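# Return two swapped bins to their color-marked shelf slots

## Task

Each of the two shelf bins sits in the other's slot. Move each one into the slot marked with its own color, centered on that mark, with its open side toward the front and its parts still inside. The board above is low, so tilting a bin may be needed to get it in. Slide it fully in, past the shelf's front lip. At the end no bin may still be tilted or raised by the gripper, and each must stay in place with no help from the robot.

## Robot and tools

Robot: one Doosan M1013 arm with six revolute joints and a Robotiq 2F-140 two-finger gripper. There is only one arm, so every command row covers that arm alone. Cameras: cam_high, cam_low and cam_wrist, each 504x504 pixels; the wrist camera rides on the gripper and may sit a few centimetres and up to about 29 degrees off its nominal frame.

Frame: the scene frame has its origin on the table top right under the arm base, +z up, and +y to the left when facing along +x. The base may be slightly tilted relative to the table. Positions are in metres, orientation is a quaternion in w,x,y,z order, velocities in m/s and rad/s. The reported hand point (end_effector_position) is midway between the closed finger pads; it can be off from reality, more so far from the base. Closed fingertips extend about 33 mm past it, open ones about 9 mm. The fingers point along the gripper's +z and close along its y. Closing also pushes the tips about 24 mm further out, so keep clearance above surfaces.

execute_actions takes "actions": a list holding zero or one item, plus optional "pictures" (true to get camera images; an empty list always returns images).
- Empty list: no command, just the current state.
- Move: {"rows": [[...]], "steps": n}, n from 4 to 15 control steps of 1/30 s (default 15). Each row is one step; if rows run out, the last one repeats. Each row has exactly 9 numbers in this order: joint_1 waist, joint_2 shoulder, joint_3 elbow, joint_4 forearm roll, joint_5 wrist pitch, joint_6 wrist roll, then gripper position, gripper force_limit, gripper speed. The six joint values are absolute target angles in radians, same convention as the Joint positions line, not offsets. Ranges: waist, shoulder, forearm roll, wrist pitch and wrist roll -6.283 to 6.283; elbow -2.792 to 2.792. A target more than 0.010 rad beyond a range end, and further out than the last reported angle, gets the call refused and nothing is sent. Targets past a joint's true end are clipped there and may produce a "joint sent to its limit" line (possibly referring to an earlier action).
- Gripper values are scaled -1 to 1. position: +1 fully open (140 mm), pads touch near -0.8, -1 closes until blocked. force_limit: roughly 14 N at -1, 60 N at 0, 107 N at +1. speed: roughly 30, 140 and 250 mm/s at -1, 0, +1.
- Wait: {"steps": n} with n up to 300, no new command; the count starts from the previous result and includes time spent writing.

Motion limits: joint targets move at most 2.09 rad/s (waist, shoulder), 3.14 (elbow), 3.93 (wrist joints), ramping up over 0.3 s, all joints arriving together. The target fed to each joint stays within 0.456 rad (waist, shoulder), 0.683 (elbow) or 0.854 (wrist joints) of its measured angle, and is scaled back if it would put the hand more than 70 mm from where it is. So large moves need several calls. The arm keeps heading for the last row while you think, until it nearly stops or is blocked. Each result is taken 4 steps before the action ends; those steps then finish before your next call starts.

Result lines: pose and velocities of the hand; Joint positions and Joint velocities in column order; joint torques (offset, scaled and noisy; they change at rest only under load or contact); Flange force (outside force on the gripper including held weight, with error; "no reading" near singular poses or at start). position_measured is in counts, 3 fully open to 230 pads touching, not linear. object_status: 0 moving, 1 blocked while opening, 2 blocked while closing (a grip), 3 reached target or pads met. Grip by sending -1 and confirming 2. Stopped fingers hold until the position number changes by at least 0.01 or the object yields. To raise grip force while at 2, send a higher force_limit together with a changed position (for example -0.98 instead of -1). "joint command not followed" means the clearance checker altered or blocked targets (mounts and posts count as arm); HELD marks steps where your row was not fully sent.

Faults: contact torque reaching a joint's load limit (waist 299, shoulder 299, elbow 140, three wrist joints 39.6 N m, held weight included), or any external force of 144 N, halts the arm for 10 s, drops the rest of the call and lets it yield. Long holding of loads heats motors; a MOTOR HOT warning precedes a braking OVER-TEMPERATURE FAULT. Avoid all stops.

Replying with no tool call ends everything.

Care: do not drop bins, spill their parts, slam or shove hard, or let anything leave the table. Occasional brief tugs on held items or nudges to loose objects can occur. Release the bin and withdraw so it rests level and supported on its own before ending.

Each tool is called after "Call:" by a JSON object that holds its "fn" and its "kwargs".

## Session

Call:
{"fn": "execute_actions", "kwargs": {"actions": []}}

Scene clock: 0.00 s of 14400.00 s.
end_effector_position=(+0.2222, -0.3595, +0.3527) position_measured=3 object_status=3 end_effector_quat_wxyz=(-0.330, +0.730, +0.590, -0.101) end_effector_velocity=(+0.000, -0.000, +0.000) end_effector_angular_velocity=(+0.001, -0.001, -0.000)
Joint positions: [-0.958  0.155  1.738 -0.23   1.918 -0.725]
Joint velocities: [ 0.     0.    -0.001  0.001  0.    -0.   ]
Joint torques (N m, as the joint torque sensors report them, + toward a larger angle): no reading
Flange force (N, the push that the arm receives, along the gripper's own x y z axes): no reading

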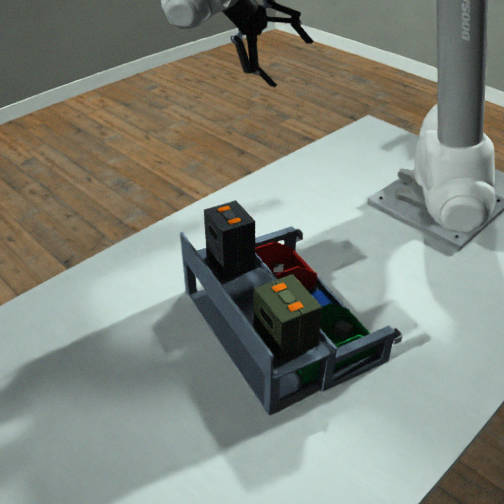

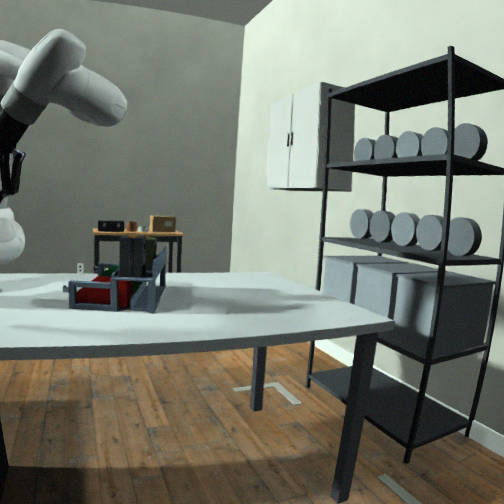

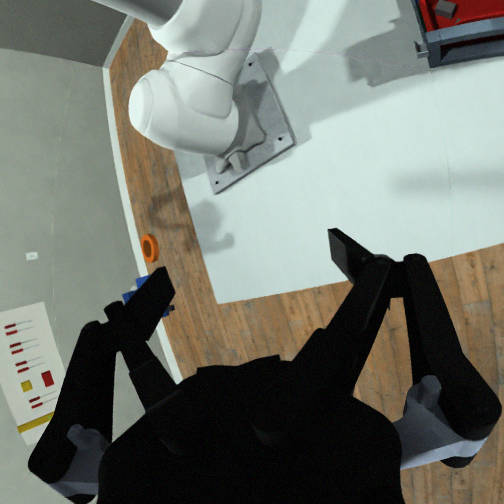

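Call:
{"fn": "zoom_image", "kwargs": {"camera": "cam_high", "region": [170, 190, 420, 420]}}

Call:
{"fn": "zoom_image", "kwargs": {"camera": "cam_low", "region": [40, 220, 200, 330]}}

Region (170, 190, 420, 420) of cam_high's 504x504 image, scaled by 2.016, with more detail than that image has; it fills the top 464 rows of this view, and the rest is white.

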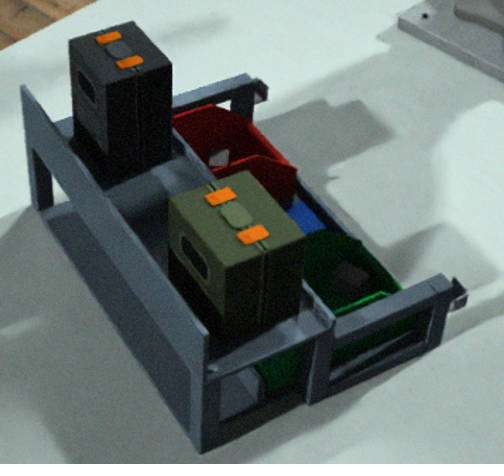

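Region (40, 220, 200, 330) of cam_low's 504x504 image, scaled by 3.150, with more detail than that image has; it fills the top 346 rows of this view, and the rest is white.

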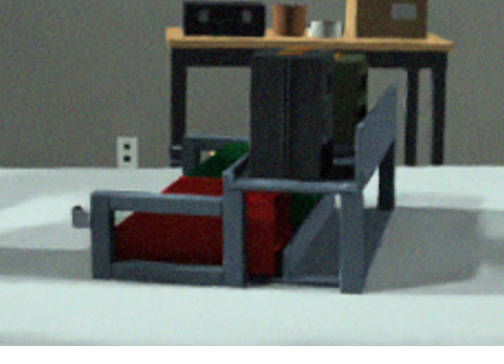

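Call:
{"fn": "execute_actions", "kwargs": {"actions": [{"rows":[[-0.115,-0.431,2.008,0,1.565,1.456,1,0,0]]}]}}

Call:
{"fn": "execute_actions", "kwargs": {"actions": [{"steps":60}], "pictures": true}}

Scene clock: 0.80 s of 14400.00 s.
end_effector_position=(+0.2786, -0.2421, +0.3692) position_measured=3 object_status=3 end_effector_quat_wxyz=(-0.170, +0.818, +0.536, -0.121) end_effector_velocity=(+0.147, +0.427, +0.083) end_effector_angular_velocity=(-0.990, -0.623, -0.637)
Joint positions: [-0.724 -0.076  1.856 -0.13   1.764 -0.284]
Joint velocities: [ 0.899 -0.798  0.339  0.288 -0.442  1.681]
Joint torques (N m, as the joint torque sensors report them, + toward a larger angle): [ -3.53 -23.94 -32.47   2.16   1.52  -0.14]
Flange force (N, the push that the arm receives, along the gripper's own x y z axes): [1.4 2.6 -6.7]
Steps of this call (steps 1 to 13: nothing new was sent; steps 14 to 24: the first 11 steps of this action). Readings (joint positions | what the end effector reports):
14: [-0.958 0.155 1.738 -0.230 1.918 -0.724] | position_measured=3 object_status=3
15: [-0.955 0.152 1.741 -0.228 1.915 -0.718] | position_measured=3 object_status=3
17: [-0.925 0.123 1.758 -0.213 1.892 -0.662] | position_measured=3 object_status=3
21: [-0.812 0.009 1.819 -0.161 1.813 -0.450] | position_measured=3 object_status=3
24: the state above

Scene clock: 2.80 s of 14400.00 s.
end_effector_position=(+0.3013, +0.0094, +0.3966) position_measured=3 object_status=3 end_effector_quat_wxyz=(+0.002, +1.000, +0.014, +0.000) end_effector_velocity=(-0.000, -0.000, -0.001) end_effector_angular_velocity=(-0.000, +0.001, -0.000)
Joint positions: [-0.115 -0.431  2.008  0.     1.565  1.456]
Joint velocities: [ 0.     0.     0.001 -0.    -0.     0.   ]
Joint torques (N m, as the joint torque sensors report them, + toward a larger angle): [ -2.16  -0.48 -40.62   3.82   0.23  -0.24]
Flange force (N, the push that the arm receives, along the gripper's own x y z axes): [6.2 -7.8 -1.1]
Kept back: nothing.
Steps of this call (steps 1 to 4: the last 4 steps of your previous action; steps 5 to 45: the robot went on to your last target; steps 46 to 60: nothing new was sent). Readings (joint positions | what the end effector reports):
1: [-0.693 -0.102 1.867 -0.120 1.750 -0.226] | position_measured=3 object_status=3
2: [-0.661 -0.127 1.878 -0.111 1.736 -0.167] | position_measured=3 object_status=3
4: [-0.596 -0.173 1.897 -0.094 1.710 -0.045] | position_measured=3 object_status=3
8: [-0.459 -0.250 1.931 -0.066 1.666 0.217] | position_measured=3 object_status=3
60: the state above
The arm was judged still, so your last target was given up. Only a new action makes it travel on or press farther. Fingers that are still opening or closing keep moving.

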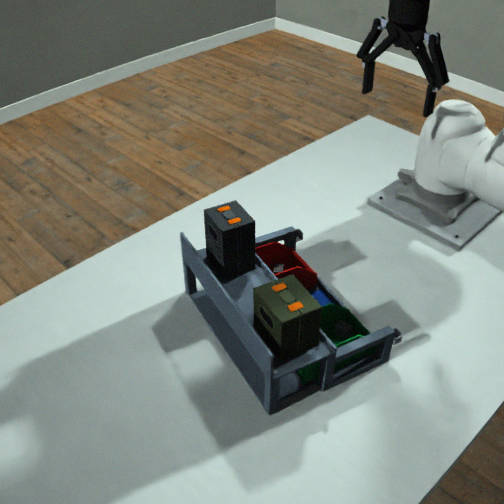

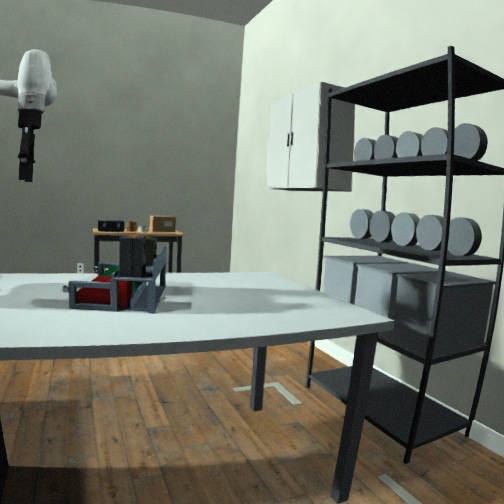

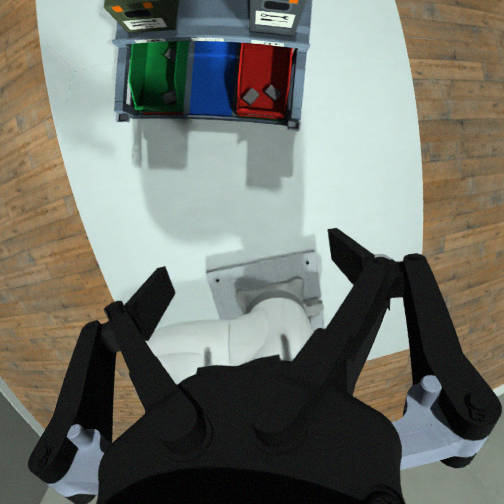

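Call:
{"fn": "execute_actions", "kwargs": {"actions": [{"rows":[[-0.017,-0.194,2.0275,0,1.308,1.584,1,0,0]]}]}}

Call:
{"fn": "execute_actions", "kwargs": {"actions": [{"steps":30}], "pictures": true}}

Call:
{"fn": "zoom_image", "kwargs": {"camera": "cam_wrist", "region": [40, 0, 400, 260]}}

Scene clock: 3.43 s of 14400.00 s.
end_effector_position=(+0.4082, +0.0353, +0.3116) position_measured=3 object_status=3 end_effector_quat_wxyz=(+0.002, +1.000, +0.000, +0.000) end_effector_velocity=(+0.250, +0.094, -0.259) end_effector_angular_velocity=(-0.000, +0.017, -0.068)
Joint positions: [-0.028 -0.22   2.026  0.     1.336  1.57 ]
Joint velocities: [ 0.232  0.569  0.05  -0.    -0.601  0.301]
Joint torques (N m, as the joint torque sensors report them, + toward a larger angle): [ -2.09 -42.41 -41.45   4.05   1.42   0.2 ]
Flange force (N, the push that the arm receives, along the gripper's own x y z axes): [3.0 -8.2 -4.2]
Steps of this call (steps 1 to 8: nothing new was sent; steps 9 to 19: the first 11 steps of this action). Readings (joint positions | what the end effector reports):
9: [-0.115 -0.431 2.008 0.000 1.565 1.456] | position_measured=3 object_status=3
10: [-0.113 -0.428 2.008 0.000 1.561 1.458] | position_measured=3 object_status=3
12: [-0.101 -0.398 2.011 0.000 1.529 1.474] | position_measured=3 object_status=3
16: [-0.058 -0.293 2.019 0.000 1.415 1.531] | position_measured=3 object_status=3
19: the state above

Scene clock: 4.43 s of 14400.00 s.
end_effector_position=(+0.4197, +0.0398, +0.3000) position_measured=3 object_status=3 end_effector_quat_wxyz=(+0.002, +1.000, -0.001, +0.001) end_effector_velocity=(-0.000, -0.000, -0.000) end_effector_angular_velocity=(-0.000, +0.001, -0.001)
Joint positions: [-0.017 -0.194  2.027  0.     1.308  1.584]
Joint velocities: [-0.     0.001  0.    -0.     0.     0.001]
Joint torques (N m, as the joint torque sensors report them, + toward a larger angle): [ -1.7  -19.99 -37.51   3.64   0.65  -0.34]
Flange force (N, the push that the arm receives, along the gripper's own x y z axes): [3.7 -4.9 -2.9]
Kept back: nothing.
Steps of this call (steps 1 to 4: the last 4 steps of your previous action; steps 5 to 30: the robot went on to your last target). Readings (joint positions | what the end effector reports):
1: [-0.021 -0.204 2.027 0.000 1.319 1.578] | position_measured=3 object_status=3
2: [-0.018 -0.196 2.027 0.000 1.311 1.583] | position_measured=3 object_status=3
4: [-0.017 -0.194 2.028 0.000 1.308 1.584] | position_measured=3 object_status=3
8: [-0.017 -0.194 2.028 0.000 1.308 1.584] | position_measured=3 object_status=3
30: the state above
The arm was judged still, so your last target was given up. Only a new action makes it travel on or press farther. Fingers that are still opening or closing keep moving.

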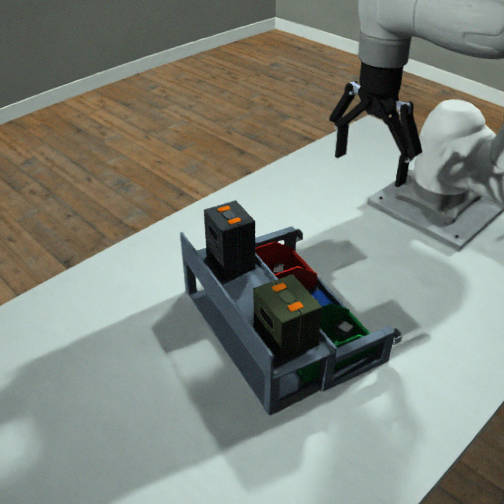

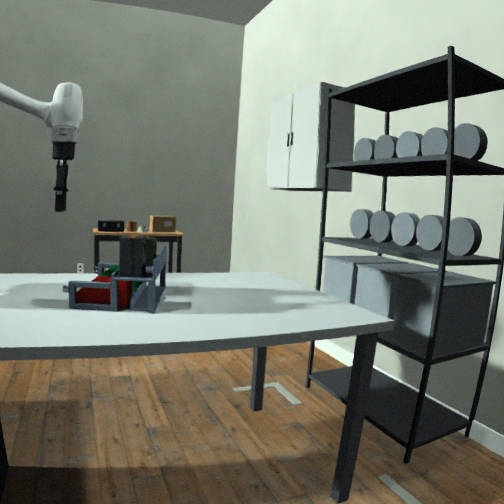

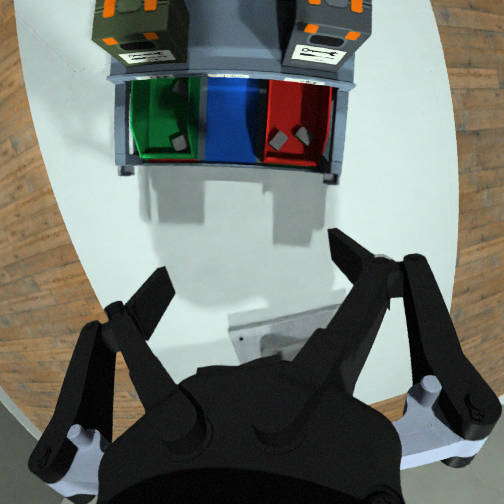

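Region (40, 0, 400, 260) of cam_wrist's 504x504 image, scaled by 1.400, with more detail than that image has.

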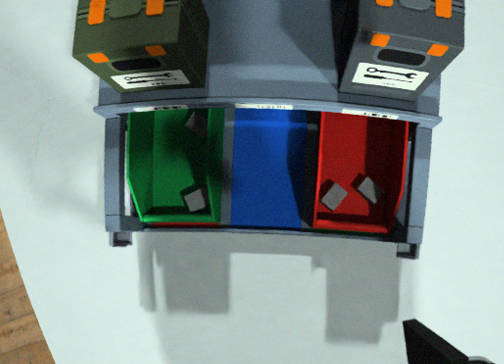

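Call:
{"fn": "execute_actions", "kwargs": {"actions": [{"rows":[[-0.0185,-0.026,2.074,0,1.0936,1.782,1,0,0]]}]}}

Call:
{"fn": "execute_actions", "kwargs": {"actions": [{"steps":15}], "pictures": true}}

Call:
{"fn": "zoom_image", "kwargs": {"camera": "cam_wrist", "region": [40, 40, 460, 340]}}

Scene clock: 5.07 s of 14400.00 s.
end_effector_position=(+0.4796, +0.0393, +0.2000) position_measured=3 object_status=3 end_effector_quat_wxyz=(+0.002, +0.995, -0.101, +0.000) end_effector_velocity=(+0.015, -0.000, -0.026) end_effector_angular_velocity=(-0.000, -0.004, -0.053)
Joint positions: [-0.019 -0.026  2.074 -0.     1.095  1.781]
Joint velocities: [ 0.     0.044  0.01  -0.    -0.058  0.053]
Joint torques (N m, as the joint torque sensors report them, + toward a larger angle): [  4.61 -73.21 -46.01   4.84   0.73   0.2 ]
Flange force (N, the push that the arm receives, along the gripper's own x y z axes): [-1.6 -2.9 -2.6]
Steps of this call (steps 1 to 8: nothing new was sent; steps 9 to 19: the first 11 steps of this action). Readings (joint positions | what the end effector reports):
9: [-0.017 -0.194 2.027 -0.000 1.308 1.584] | position_measured=3 object_status=3
10: [-0.017 -0.191 2.028 -0.000 1.303 1.589] | position_measured=3 object_status=3
12: [-0.017 -0.161 2.036 -0.000 1.265 1.624] | position_measured=3 object_status=3
16: [-0.018 -0.061 2.064 -0.000 1.138 1.741] | position_measured=3 object_status=3
19: the state above

Scene clock: 5.57 s of 14400.00 s.
end_effector_position=(+0.4800, +0.0393, +0.1999) position_measured=3 object_status=3 end_effector_quat_wxyz=(+0.002, +0.995, -0.101, +0.001) end_effector_velocity=(-0.000, +0.000, +0.000) end_effector_angular_velocity=(-0.000, -0.000, +0.001)
Joint positions: [-0.019 -0.026  2.074 -0.     1.094  1.782]
Joint velocities: [ 0.    -0.     0.    -0.     0.    -0.001]
Joint torques (N m, as the joint torque sensors report them, + toward a larger angle): [ -2.84 -30.32 -35.74   3.67   0.7   -0.03]
Flange force (N, the push that the arm receives, along the gripper's own x y z axes): [-5.3 -4.4 -3.4]
Kept back: nothing.
Steps of this call (steps 1 to 4: the last 4 steps of your previous action; steps 5 to 15: the robot went on to your last target). Readings (joint positions | what the end effector reports):
1: [-0.019 -0.026 2.074 -0.000 1.094 1.782] | position_measured=3 object_status=3
2: [-0.019 -0.026 2.074 -0.000 1.094 1.782] | position_measured=3 object_status=3
4: [-0.019 -0.026 2.074 -0.000 1.094 1.782] | position_measured=3 object_status=3
8: [-0.019 -0.026 2.074 -0.000 1.094 1.782] | position_measured=3 object_status=3
15: the state above
The arm was judged still, so your last target was given up. Only a new action makes it travel on or press farther. Fingers that are still opening or closing keep moving.

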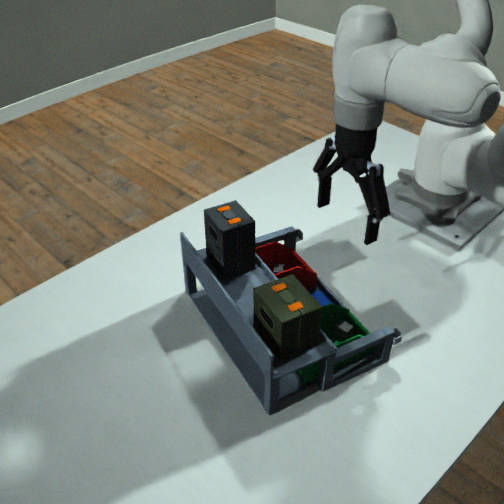

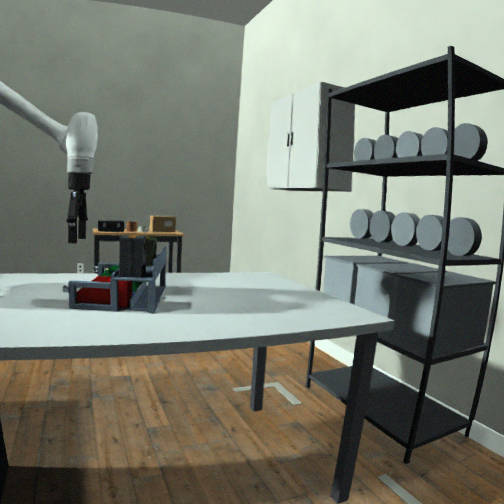

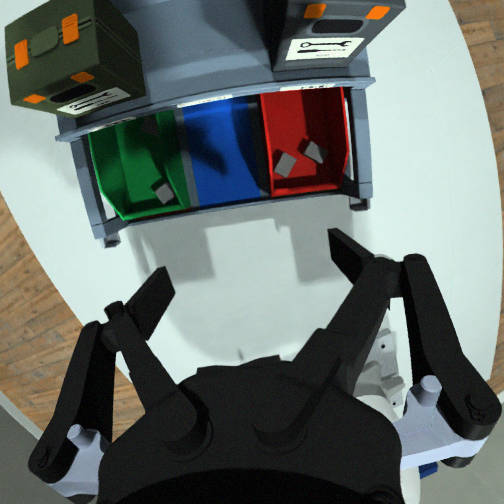

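Region (40, 40, 460, 340) of cam_wrist's 504x504 image, scaled by 1.200, with more detail than that image has; it fills the top 360 rows of this view, and the rest is white.

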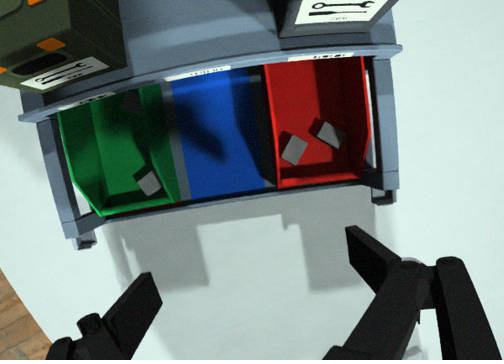

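Call:
{"fn": "execute_actions", "kwargs": {"actions": [{"rows":[[-0.1067,0.0045,2.2135,0,0.9236,1.704,-0.3,0,0]]}]}}

Call:
{"fn": "execute_actions", "kwargs": {"actions": [{"steps":15}], "pictures": true}}

Call:
{"fn": "zoom_image", "kwargs": {"camera": "cam_low", "region": [40, 200, 200, 330]}}

Scene clock: 6.27 s of 14400.00 s.
end_effector_position=(+0.4502, -0.0009, +0.1200) position_measured=75 object_status=0 end_effector_quat_wxyz=(+0.002, +0.994, -0.106, +0.001) end_effector_velocity=(+0.001, +0.000, -0.000) end_effector_angular_velocity=(+0.000, -0.001, +0.001)
Joint positions: [-0.107  0.005  2.213 -0.     0.924  1.704]
Joint velocities: [ 0.     0.    -0.     0.    -0.002 -0.001]
Joint torques (N m, as the joint torque sensors report them, + toward a larger angle): [ -2.13 -31.32 -31.22   3.48   0.56  -0.02]
Flange force (N, the push that the arm receives, along the gripper's own x y z axes): [-1.0 -4.3 -3.8]
Steps of this call (steps 1 to 10: nothing new was sent; steps 11 to 21: the first 11 steps of this action). Readings (joint positions | what the end effector reports):
11: [-0.019 -0.026 2.074 -0.000 1.093 1.782] | position_measured=3 object_status=0
12: [-0.022 -0.025 2.079 0.000 1.086 1.780] | position_measured=6 object_status=0
14: [-0.049 -0.016 2.124 0.000 1.032 1.755] | position_measured=21 object_status=0
18: [-0.105 0.004 2.211 -0.000 0.927 1.705] | position_measured=52 object_status=0
21: the state above

Scene clock: 6.77 s of 14400.00 s.
end_effector_position=(+0.4500, -0.0009, +0.1198) position_measured=167 object_status=0 end_effector_quat_wxyz=(+0.002, +0.994, -0.106, +0.001) end_effector_velocity=(-0.000, -0.000, +0.000) end_effector_angular_velocity=(+0.000, +0.000, -0.001)
Joint positions: [-0.107  0.005  2.214 -0.     0.924  1.704]
Joint velocities: [ 0.     0.    -0.    -0.     0.001  0.001]
Joint torques (N m, as the joint torque sensors report them, + toward a larger angle): [ -1.86 -32.8  -30.42   2.7    0.6    0.15]
Flange force (N, the push that the arm receives, along the gripper's own x y z axes): [2.9 -4.1 -2.8]
Kept back: nothing.
Steps of this call (steps 1 to 4: the last 4 steps of your previous action; steps 5 to 15: the robot went on to your last target). Readings (joint positions | what the end effector reports):
1: [-0.107 0.005 2.213 -0.000 0.924 1.704] | position_measured=82 object_status=0
2: [-0.107 0.005 2.213 -0.000 0.924 1.704] | position_measured=90 object_status=0
4: [-0.107 0.005 2.213 -0.000 0.924 1.704] | position_measured=105 object_status=0
8: [-0.107 0.005 2.213 -0.000 0.924 1.704] | position_measured=135 object_status=0
15: the state above
The arm was judged still, so your last target was given up. Only a new action makes it travel on or press farther. Fingers that are still opening or closing keep moving.

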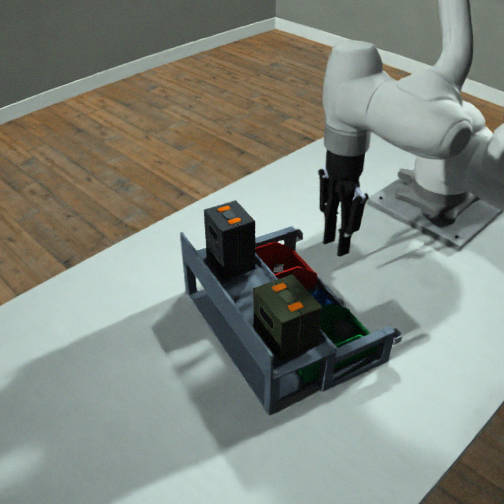

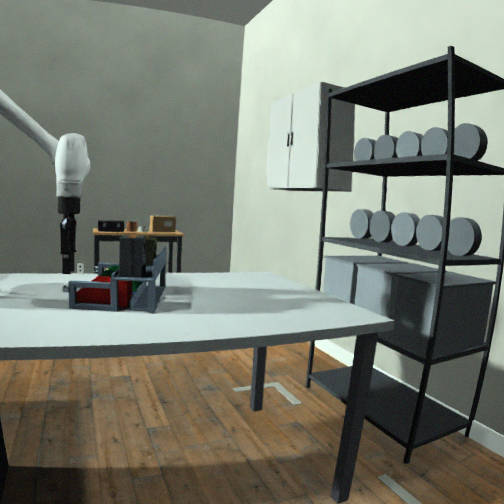

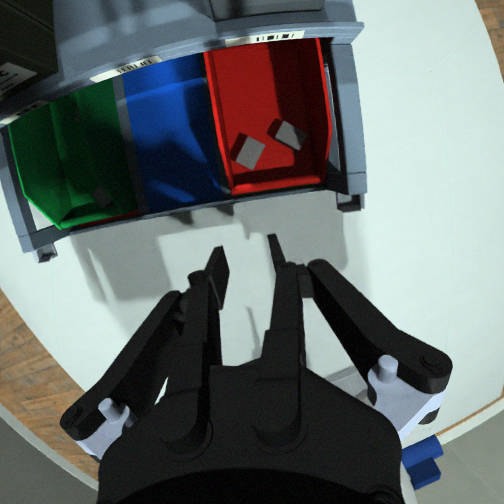

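Region (40, 200, 200, 330) of cam_low's 504x504 image, scaled by 3.150, with more detail than that image has; it fills the top 410 rows of this view, and the rest is white.

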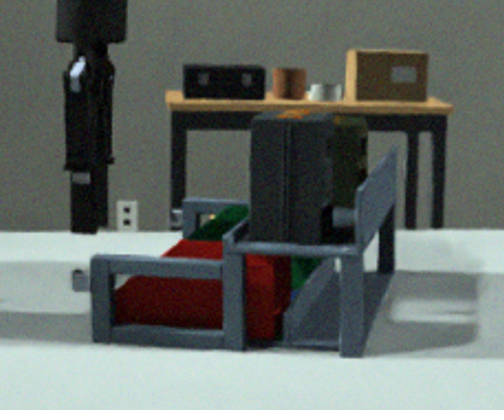

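Call:
{"fn": "execute_actions", "kwargs": {"actions": [{"rows":[[-0.1183,0.1415,2.0297,0,0.9704,1.693,-0.45,0,0]]}]}}

Call:
{"fn": "execute_actions", "kwargs": {"actions": [{"steps":12}], "pictures": true}}

Call:
{"fn": "zoom_image", "kwargs": {"camera": "cam_high", "region": [200, 150, 420, 370]}}

Scene clock: 7.63 s of 14400.00 s.
end_effector_position=(+0.5491, -0.0151, +0.1348) position_measured=186 object_status=0 end_effector_quat_wxyz=(+0.002, +0.994, -0.106, +0.000) end_effector_velocity=(+0.001, -0.000, +0.002) end_effector_angular_velocity=(-0.000, -0.000, +0.000)
Joint positions: [-0.118  0.142  2.03   0.     0.97   1.693]
Joint velocities: [-0.    -0.001 -0.003 -0.     0.004 -0.   ]
Joint torques (N m, as the joint torque sensors report them, + toward a larger angle): [  0.21 -50.54 -31.09   2.98   0.22  -0.34]
Flange force (N, the push that the arm receives, along the gripper's own x y z axes): [1.5 -1.2 -3.8]
Steps of this call (steps 1 to 15: nothing new was sent; steps 16 to 26: the first 11 steps of this action). Readings (joint positions | what the end effector reports):
16: [-0.107 0.005 2.213 -0.000 0.924 1.704] | position_measured=167 object_status=0
17: [-0.107 0.008 2.209 -0.000 0.925 1.704] | position_measured=170 object_status=0
19: [-0.109 0.037 2.169 -0.000 0.935 1.701] | position_measured=184 object_status=0
23: [-0.117 0.127 2.049 0.000 0.965 1.694] | position_measured=186 object_status=0
26: the state above

Scene clock: 8.03 s of 14400.00 s.
end_effector_position=(+0.5494, -0.0151, +0.1350) position_measured=186 object_status=3 end_effector_quat_wxyz=(+0.002, +0.994, -0.106, +0.001) end_effector_velocity=(+0.000, -0.000, +0.000) end_effector_angular_velocity=(-0.000, -0.000, -0.000)
Joint positions: [-0.118  0.142  2.03   0.     0.97   1.693]
Joint velocities: [ 0.     0.    -0.001 -0.001  0.     0.001]
Joint torques (N m, as the joint torque sensors report them, + toward a larger angle): [ -0.32 -48.77 -33.17   2.87   0.41   0.23]
Flange force (N, the push that the arm receives, along the gripper's own x y z axes): [1.9 -0.2 -0.5]
Kept back: nothing.
Steps of this call (steps 1 to 4: the last 4 steps of your previous action; steps 5 to 12: the robot went on to your last target). Readings (joint positions | what the end effector reports):
1: [-0.118 0.142 2.030 0.000 0.970 1.693] | position_measured=186 object_status=0
2: [-0.118 0.142 2.030 0.000 0.970 1.693] | position_measured=186 object_status=0
4: [-0.118 0.142 2.030 0.000 0.970 1.693] | position_measured=186 object_status=3
8: [-0.118 0.142 2.030 0.000 0.970 1.693] | position_measured=186 object_status=3
12: the state above

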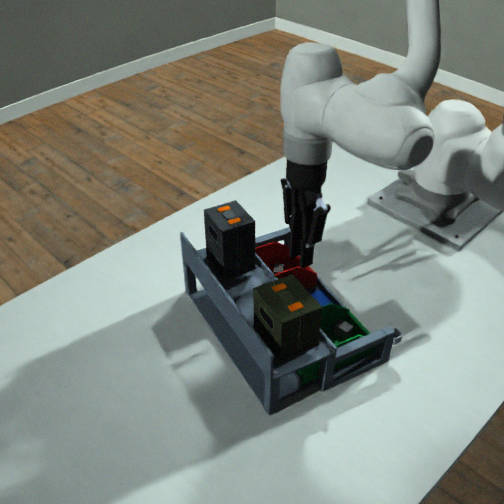

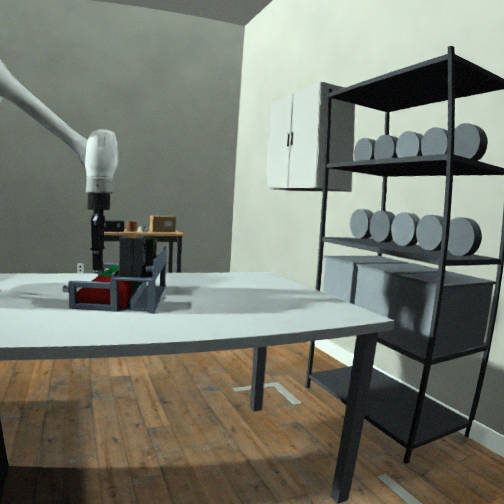

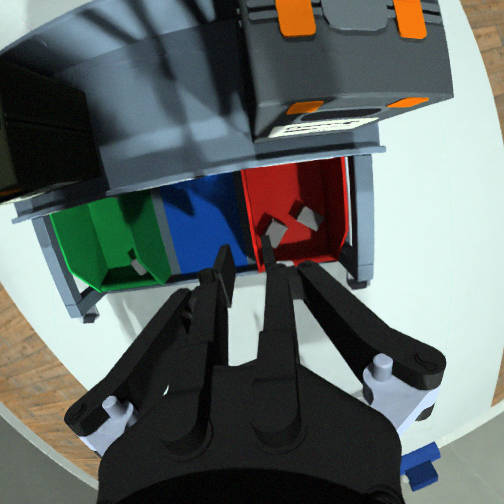

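Region (200, 150, 420, 370) of cam_high's 504x504 image, scaled by 2.291, with more detail than that image has.

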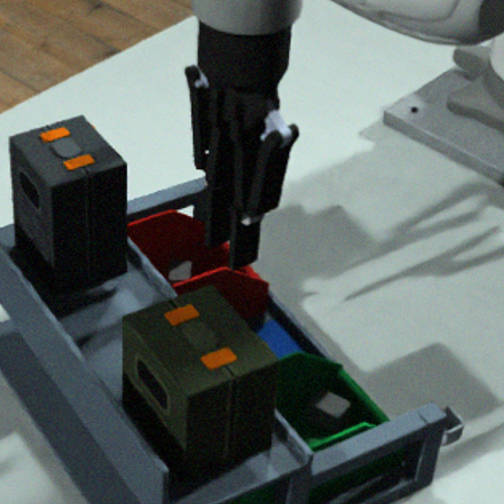

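Call:
{"fn": "execute_actions", "kwargs": {"actions": [{"rows":[[-0.124,0.1781,2.0629,0,0.9006,1.687,-0.45,0,0]]}], "pictures": true}}

Call:
{"fn": "zoom_image", "kwargs": {"camera": "cam_high", "region": [230, 200, 380, 350]}}

Call:
{"fn": "zoom_image", "kwargs": {"camera": "cam_low", "region": [50, 230, 170, 320]}}

Scene clock: 8.63 s of 14400.00 s.
end_effector_position=(+0.5486, -0.0183, +0.0999) position_measured=186 object_status=3 end_effector_quat_wxyz=(+0.002, +0.994, -0.106, +0.000) end_effector_velocity=(+0.001, +0.000, +0.000) end_effector_angular_velocity=(+0.001, -0.002, -0.001)
Joint positions: [-0.124  0.178  2.063 -0.     0.901  1.687]
Joint velocities: [-0.     0.    -0.001  0.002 -0.    -0.001]
Joint torques (N m, as the joint torque sensors report them, + toward a larger angle): [ -2.49 -51.85 -30.15   2.68   0.59  -0.26]
Flange force (N, the push that the arm receives, along the gripper's own x y z axes): [4.7 -5.7 -1.2]
Steps of this call (steps 1 to 7: the robot went on to your last target; steps 8 to 18: the first 11 steps of this action). Readings (joint positions | what the end effector reports):
8: [-0.118 0.142 2.030 0.000 0.970 1.693] | position_measured=186 object_status=3
9: [-0.119 0.145 2.032 0.000 0.963 1.692] | position_measured=186 object_status=3
11: [-0.122 0.169 2.055 -0.000 0.918 1.688] | position_measured=186 object_status=3
15: [-0.124 0.178 2.063 -0.000 0.901 1.687] | position_measured=186 object_status=3
18: the state above

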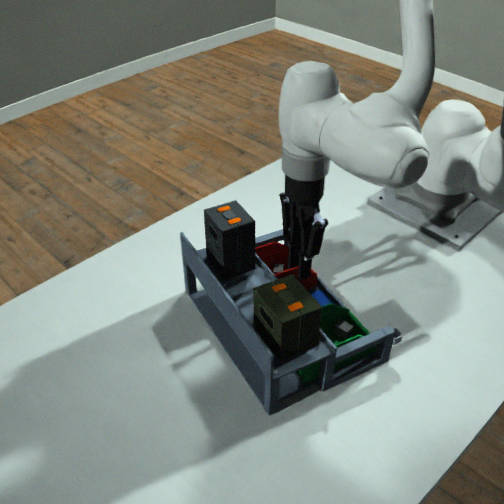

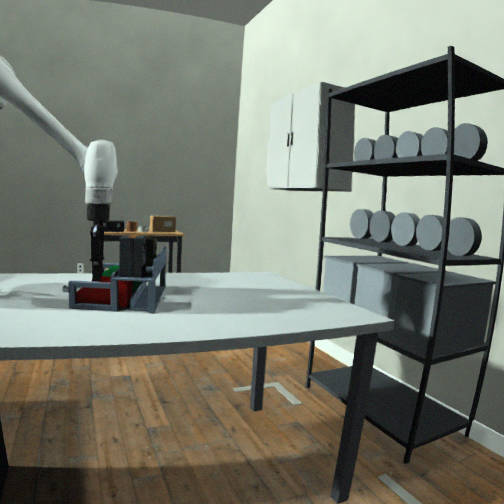

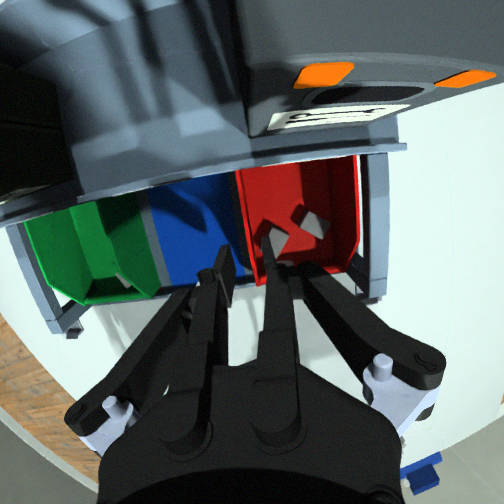

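Region (230, 200, 380, 350) of cam_high's 504x504 image, scaled by 3.360, with more detail than that image has.

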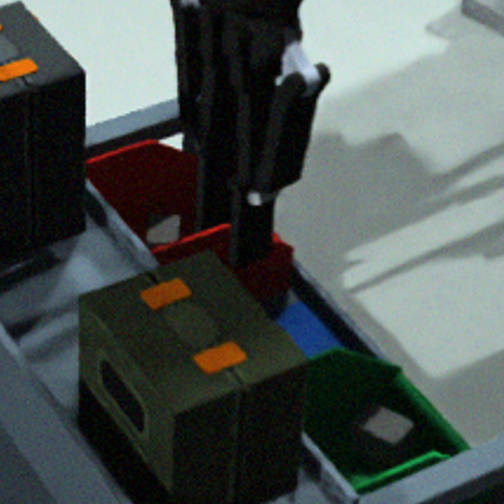

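Region (50, 230, 170, 320) of cam_low's 504x504 image, scaled by 4.200, with more detail than that image has; it fills the top 378 rows of this view, and the rest is white.

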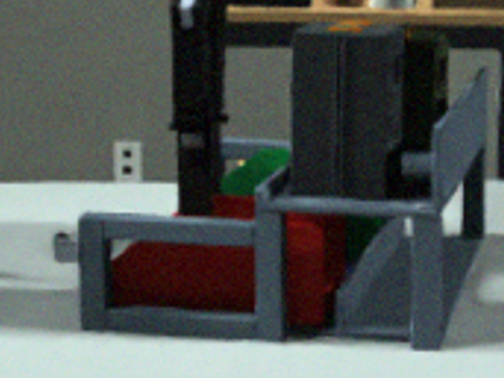

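Call:
{"fn": "execute_actions", "kwargs": {"actions": [{"rows":[[-0.129,0.2311,2.0451,0,0.8654,1.682,-0.45,0,0]],"steps":12}]}}

Call:
{"fn": "execute_actions", "kwargs": {"actions": [{"rows":[[-0.129,0.2311,2.0451,0,0.8654,1.682,-1,0.5,-0.5]]}]}}

Call:
{"fn": "execute_actions", "kwargs": {"actions": [{"steps":10}], "pictures": true}}

Call:
{"fn": "zoom_image", "kwargs": {"camera": "cam_high", "region": [230, 200, 380, 350]}}

Scene clock: 9.13 s of 14400.00 s.
end_effector_position=(+0.5681, -0.0232, +0.0782) position_measured=186 object_status=3 end_effector_quat_wxyz=(+0.002, +0.994, -0.106, +0.001) end_effector_velocity=(+0.000, +0.000, -0.000) end_effector_angular_velocity=(+0.000, -0.001, +0.000)
Joint positions: [-0.129  0.231  2.045  0.     0.865  1.682]
Joint velocities: [ 0.     0.    -0.     0.    -0.001 -0.001]
Joint torques (N m, as the joint torque sensors report them, + toward a larger angle): [ -1.24 -51.43 -26.9    2.45   0.8   -0.16]
Flange force (N, the push that the arm receives, along the gripper's own x y z axes): [3.4 -2.1 -3.0]
Steps of this call (steps 1 to 4: the last 4 steps of your previous action; steps 5 to 7: the robot went on to your last target; steps 8 to 15: the first 8 steps of this action). Readings (joint positions | what the end effector reports):
8: [-0.124 0.178 2.063 -0.000 0.901 1.687] | position_measured=186 object_status=3
9: [-0.124 0.181 2.062 0.000 0.898 1.687] | position_measured=186 object_status=3
11: [-0.127 0.209 2.052 0.000 0.879 1.684] | position_measured=186 object_status=3
15: the state above

Scene clock: 9.63 s of 14400.00 s.
end_effector_position=(+0.5682, -0.0232, +0.0782) position_measured=229 object_status=0 end_effector_quat_wxyz=(+0.002, +0.994, -0.106, +0.001) end_effector_velocity=(+0.001, +0.000, +0.000) end_effector_angular_velocity=(-0.000, -0.002, -0.000)
Joint positions: [-0.129  0.231  2.045  0.     0.865  1.682]
Joint velocities: [ 0.    -0.     0.    -0.    -0.002  0.001]
Joint torques (N m, as the joint torque sensors report them, + toward a larger angle): [ -1.97 -48.97 -27.8    2.98   0.84  -0.11]
Flange force (N, the push that the arm receives, along the gripper's own x y z axes): [-0.3 -3.8 -7.8]
Steps of this call (steps 1 to 4: the last 4 steps of your previous action; steps 5 to 15: the first 11 steps of this action). Readings (joint positions | what the end effector reports):
5: [-0.129 0.231 2.045 0.000 0.865 1.682] | position_measured=186 object_status=0
6: [-0.129 0.231 2.045 0.000 0.865 1.682] | position_measured=188 object_status=0
8: [-0.129 0.231 2.045 0.000 0.865 1.682] | position_measured=197 object_status=0
12: [-0.129 0.231 2.045 0.000 0.865 1.682] | position_measured=215 object_status=0
15: the state above

Scene clock: 9.97 s of 14400.00 s.
end_effector_position=(+0.5682, -0.0231, +0.0782) position_measured=231 object_status=3 end_effector_quat_wxyz=(+0.002, +0.994, -0.106, +0.001) end_effector_velocity=(-0.000, -0.000, -0.000) end_effector_angular_velocity=(-0.001, +0.000, +0.001)
Joint positions: [-0.129  0.231  2.045  0.     0.865  1.682]
Joint velocities: [ 0.     0.     0.    -0.001 -0.    -0.   ]
Joint torques (N m, as the joint torque sensors report them, + toward a larger angle): [ -1.37 -51.9  -27.81   3.01   1.11   0.07]
Flange force (N, the push that the arm receives, along the gripper's own x y z axes): [1.6 -2.2 -4.9]
Kept back: nothing.
Steps of this call (steps 1 to 4: the last 4 steps of your previous action; steps 5 to 10: the robot went on to your last target). Readings (joint positions | what the end effector reports):
1: [-0.129 0.231 2.045 0.000 0.865 1.682] | position_measured=231 object_status=0
2: [-0.129 0.231 2.045 0.000 0.865 1.682] | position_measured=231 object_status=0
4: [-0.129 0.231 2.045 0.000 0.865 1.682] | position_measured=231 object_status=0
8: [-0.129 0.231 2.045 0.000 0.865 1.682] | position_measured=231 object_status=3
10: the state above

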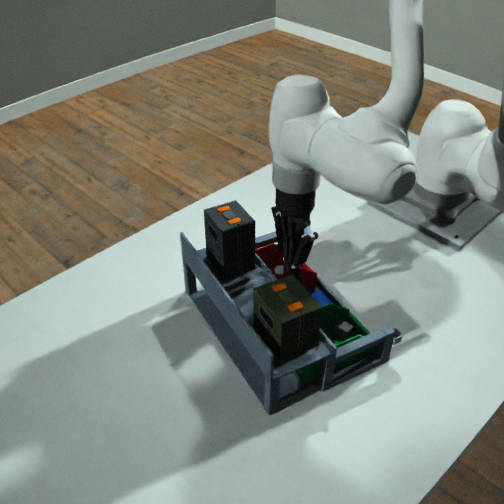

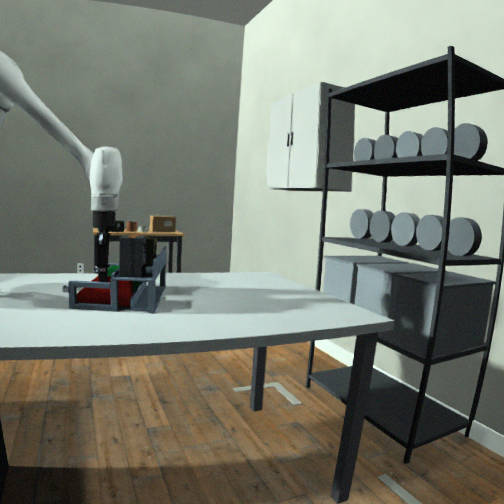

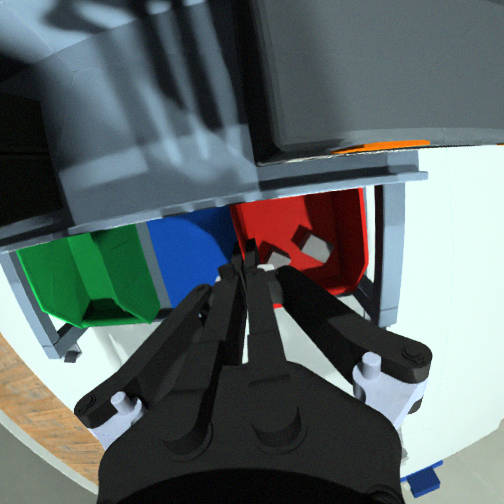

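Region (230, 200, 380, 350) of cam_high's 504x504 image, scaled by 3.360, with more detail than that image has.

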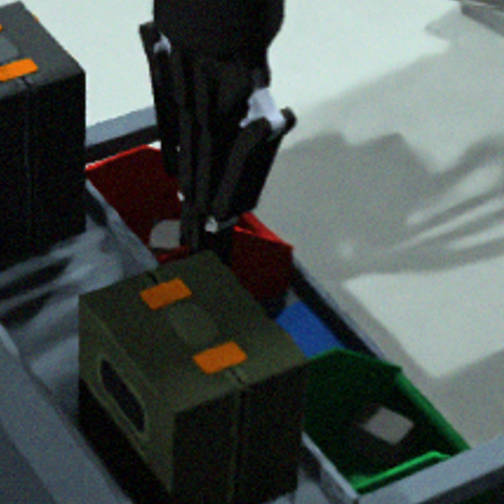

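Call:
{"fn": "execute_actions", "kwargs": {"actions": [{"rows":[[-0.129,0.244,2.0225,0,0.905,1.682,-1,0.5,-0.5],[-0.129,0.244,2.0225,0,0.905,1.682,-1,0.5,-0.5],[-0.129,0.244,2.0225,0,0.905,1.682,-1,0.5,-0.5],[-0.129,0.2565,2.0,0,0.945,1.682,-1,0.5,-0.5],[-0.129,0.2565,2.0,0,0.945,1.682,-1,0.5,-0.5],[-0.129,0.2565,2.0,0,0.945,1.682,-1,0.5,-0.5],[-0.13,0.269,1.977,0,0.985,1.681,-1,0.5,-0.5],[-0.13,0.269,1.977,0,0.985,1.681,-1,0.5,-0.5],[-0.13,0.269,1.977,0,0.985,1.681,-1,0.5,-0.5],[-0.13,0.2819,1.9548,0,1.0249,1.681,-1,0.5,-0.5]]}]}}

Call:
{"fn": "execute_actions", "kwargs": {"actions": [{"steps":10}], "pictures": true}}

Call:
{"fn": "zoom_image", "kwargs": {"camera": "cam_low", "region": [50, 230, 170, 320]}}

Call:
{"fn": "zoom_image", "kwargs": {"camera": "cam_high", "region": [230, 200, 380, 350]}}

Scene clock: 10.63 s of 14400.00 s.
end_effector_position=(+0.5720, -0.0240, +0.0874) position_measured=231 object_status=3 end_effector_quat_wxyz=(+0.002, +0.993, -0.106, -0.048) end_effector_velocity=(+0.005, -0.000, +0.038) end_effector_angular_velocity=(+0.041, +0.389, +0.004)
Joint positions: [-0.13   0.272  1.972 -0.     0.995  1.681]
Joint velocities: [-0.     0.157 -0.275  0.     0.509 -0.005]
Joint torques (N m, as the joint torque sensors report them, + toward a larger angle): [ -5.65 -45.62 -37.82   3.5    1.2   -0.2 ]
Flange force (N, the push that the arm receives, along the gripper's own x y z axes): [-3.0 -3.8 -2.7]
Steps of this call (steps 1 to 9: the robot went on to your last target; steps 10 to 20: the first 11 steps of this action). Readings (joint positions | what the end effector reports):
10: [-0.129 0.231 2.045 0.000 0.866 1.682] | position_measured=231 object_status=3
11: [-0.129 0.233 2.042 -0.000 0.873 1.682] | position_measured=231 object_status=3
13: [-0.129 0.243 2.024 -0.000 0.902 1.682] | position_measured=231 object_status=3
17: [-0.129 0.259 1.995 -0.000 0.954 1.682] | position_measured=231 object_status=3
20: the state above

Scene clock: 10.97 s of 14400.00 s.
end_effector_position=(+0.5727, -0.0241, +0.0897) position_measured=231 object_status=3 end_effector_quat_wxyz=(+0.002, +0.993, -0.106, -0.059) end_effector_velocity=(+0.000, +0.000, -0.000) end_effector_angular_velocity=(+0.001, +0.000, -0.001)
Joint positions: [-0.13   0.282  1.955 -0.     1.025  1.681]
Joint velocities: [-0.     0.001 -0.     0.001  0.     0.001]
Joint torques (N m, as the joint torque sensors report them, + toward a larger angle): [ -2.36 -58.27 -30.53   2.6    0.94  -0.1 ]
Flange force (N, the push that the arm receives, along the gripper's own x y z axes): [-1.1 -3.6 -3.2]
Kept back: nothing.
Steps of this call (steps 1 to 4: the last 4 steps of your previous action; steps 5 to 10: the robot went on to your last target). Readings (joint positions | what the end effector reports):
1: [-0.130 0.278 1.962 -0.000 1.012 1.681] | position_measured=231 object_status=3
2: [-0.130 0.281 1.956 -0.000 1.022 1.681] | position_measured=231 object_status=3
4: [-0.130 0.282 1.955 -0.000 1.025 1.681] | position_measured=231 object_status=3
8: [-0.130 0.282 1.955 -0.000 1.025 1.681] | position_measured=231 object_status=3
10: the state above

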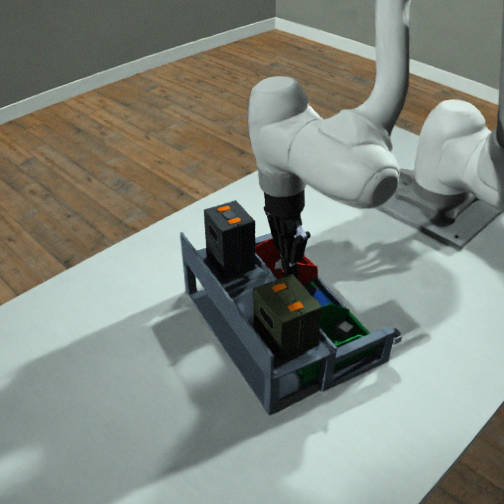

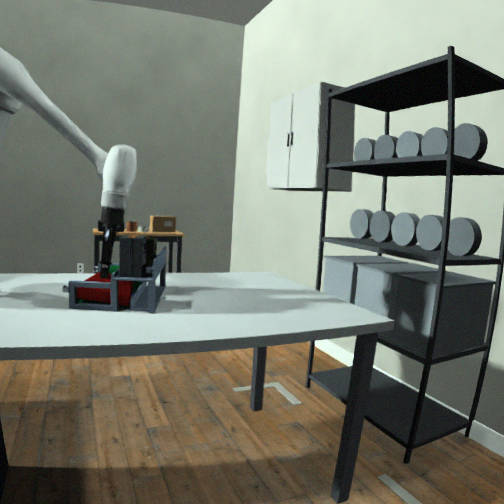

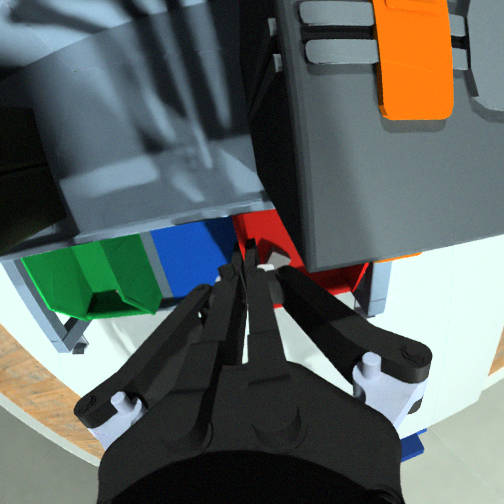

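Region (50, 230, 170, 320) of cam_low's 504x504 image, scaled by 4.200, with more detail than that image has; it fills the top 378 rows of this view, and the rest is white.

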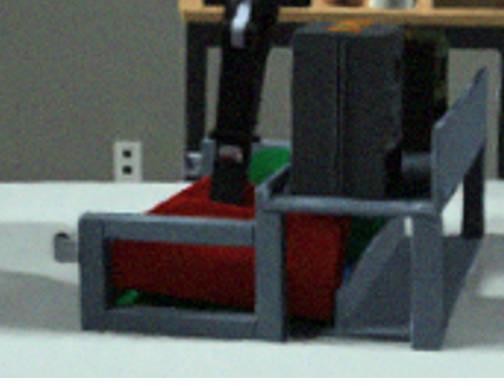

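Region (230, 200, 380, 350) of cam_high's 504x504 image, scaled by 3.360, with more detail than that image has.

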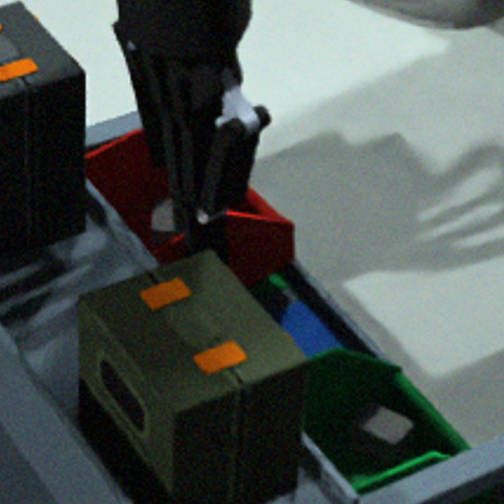

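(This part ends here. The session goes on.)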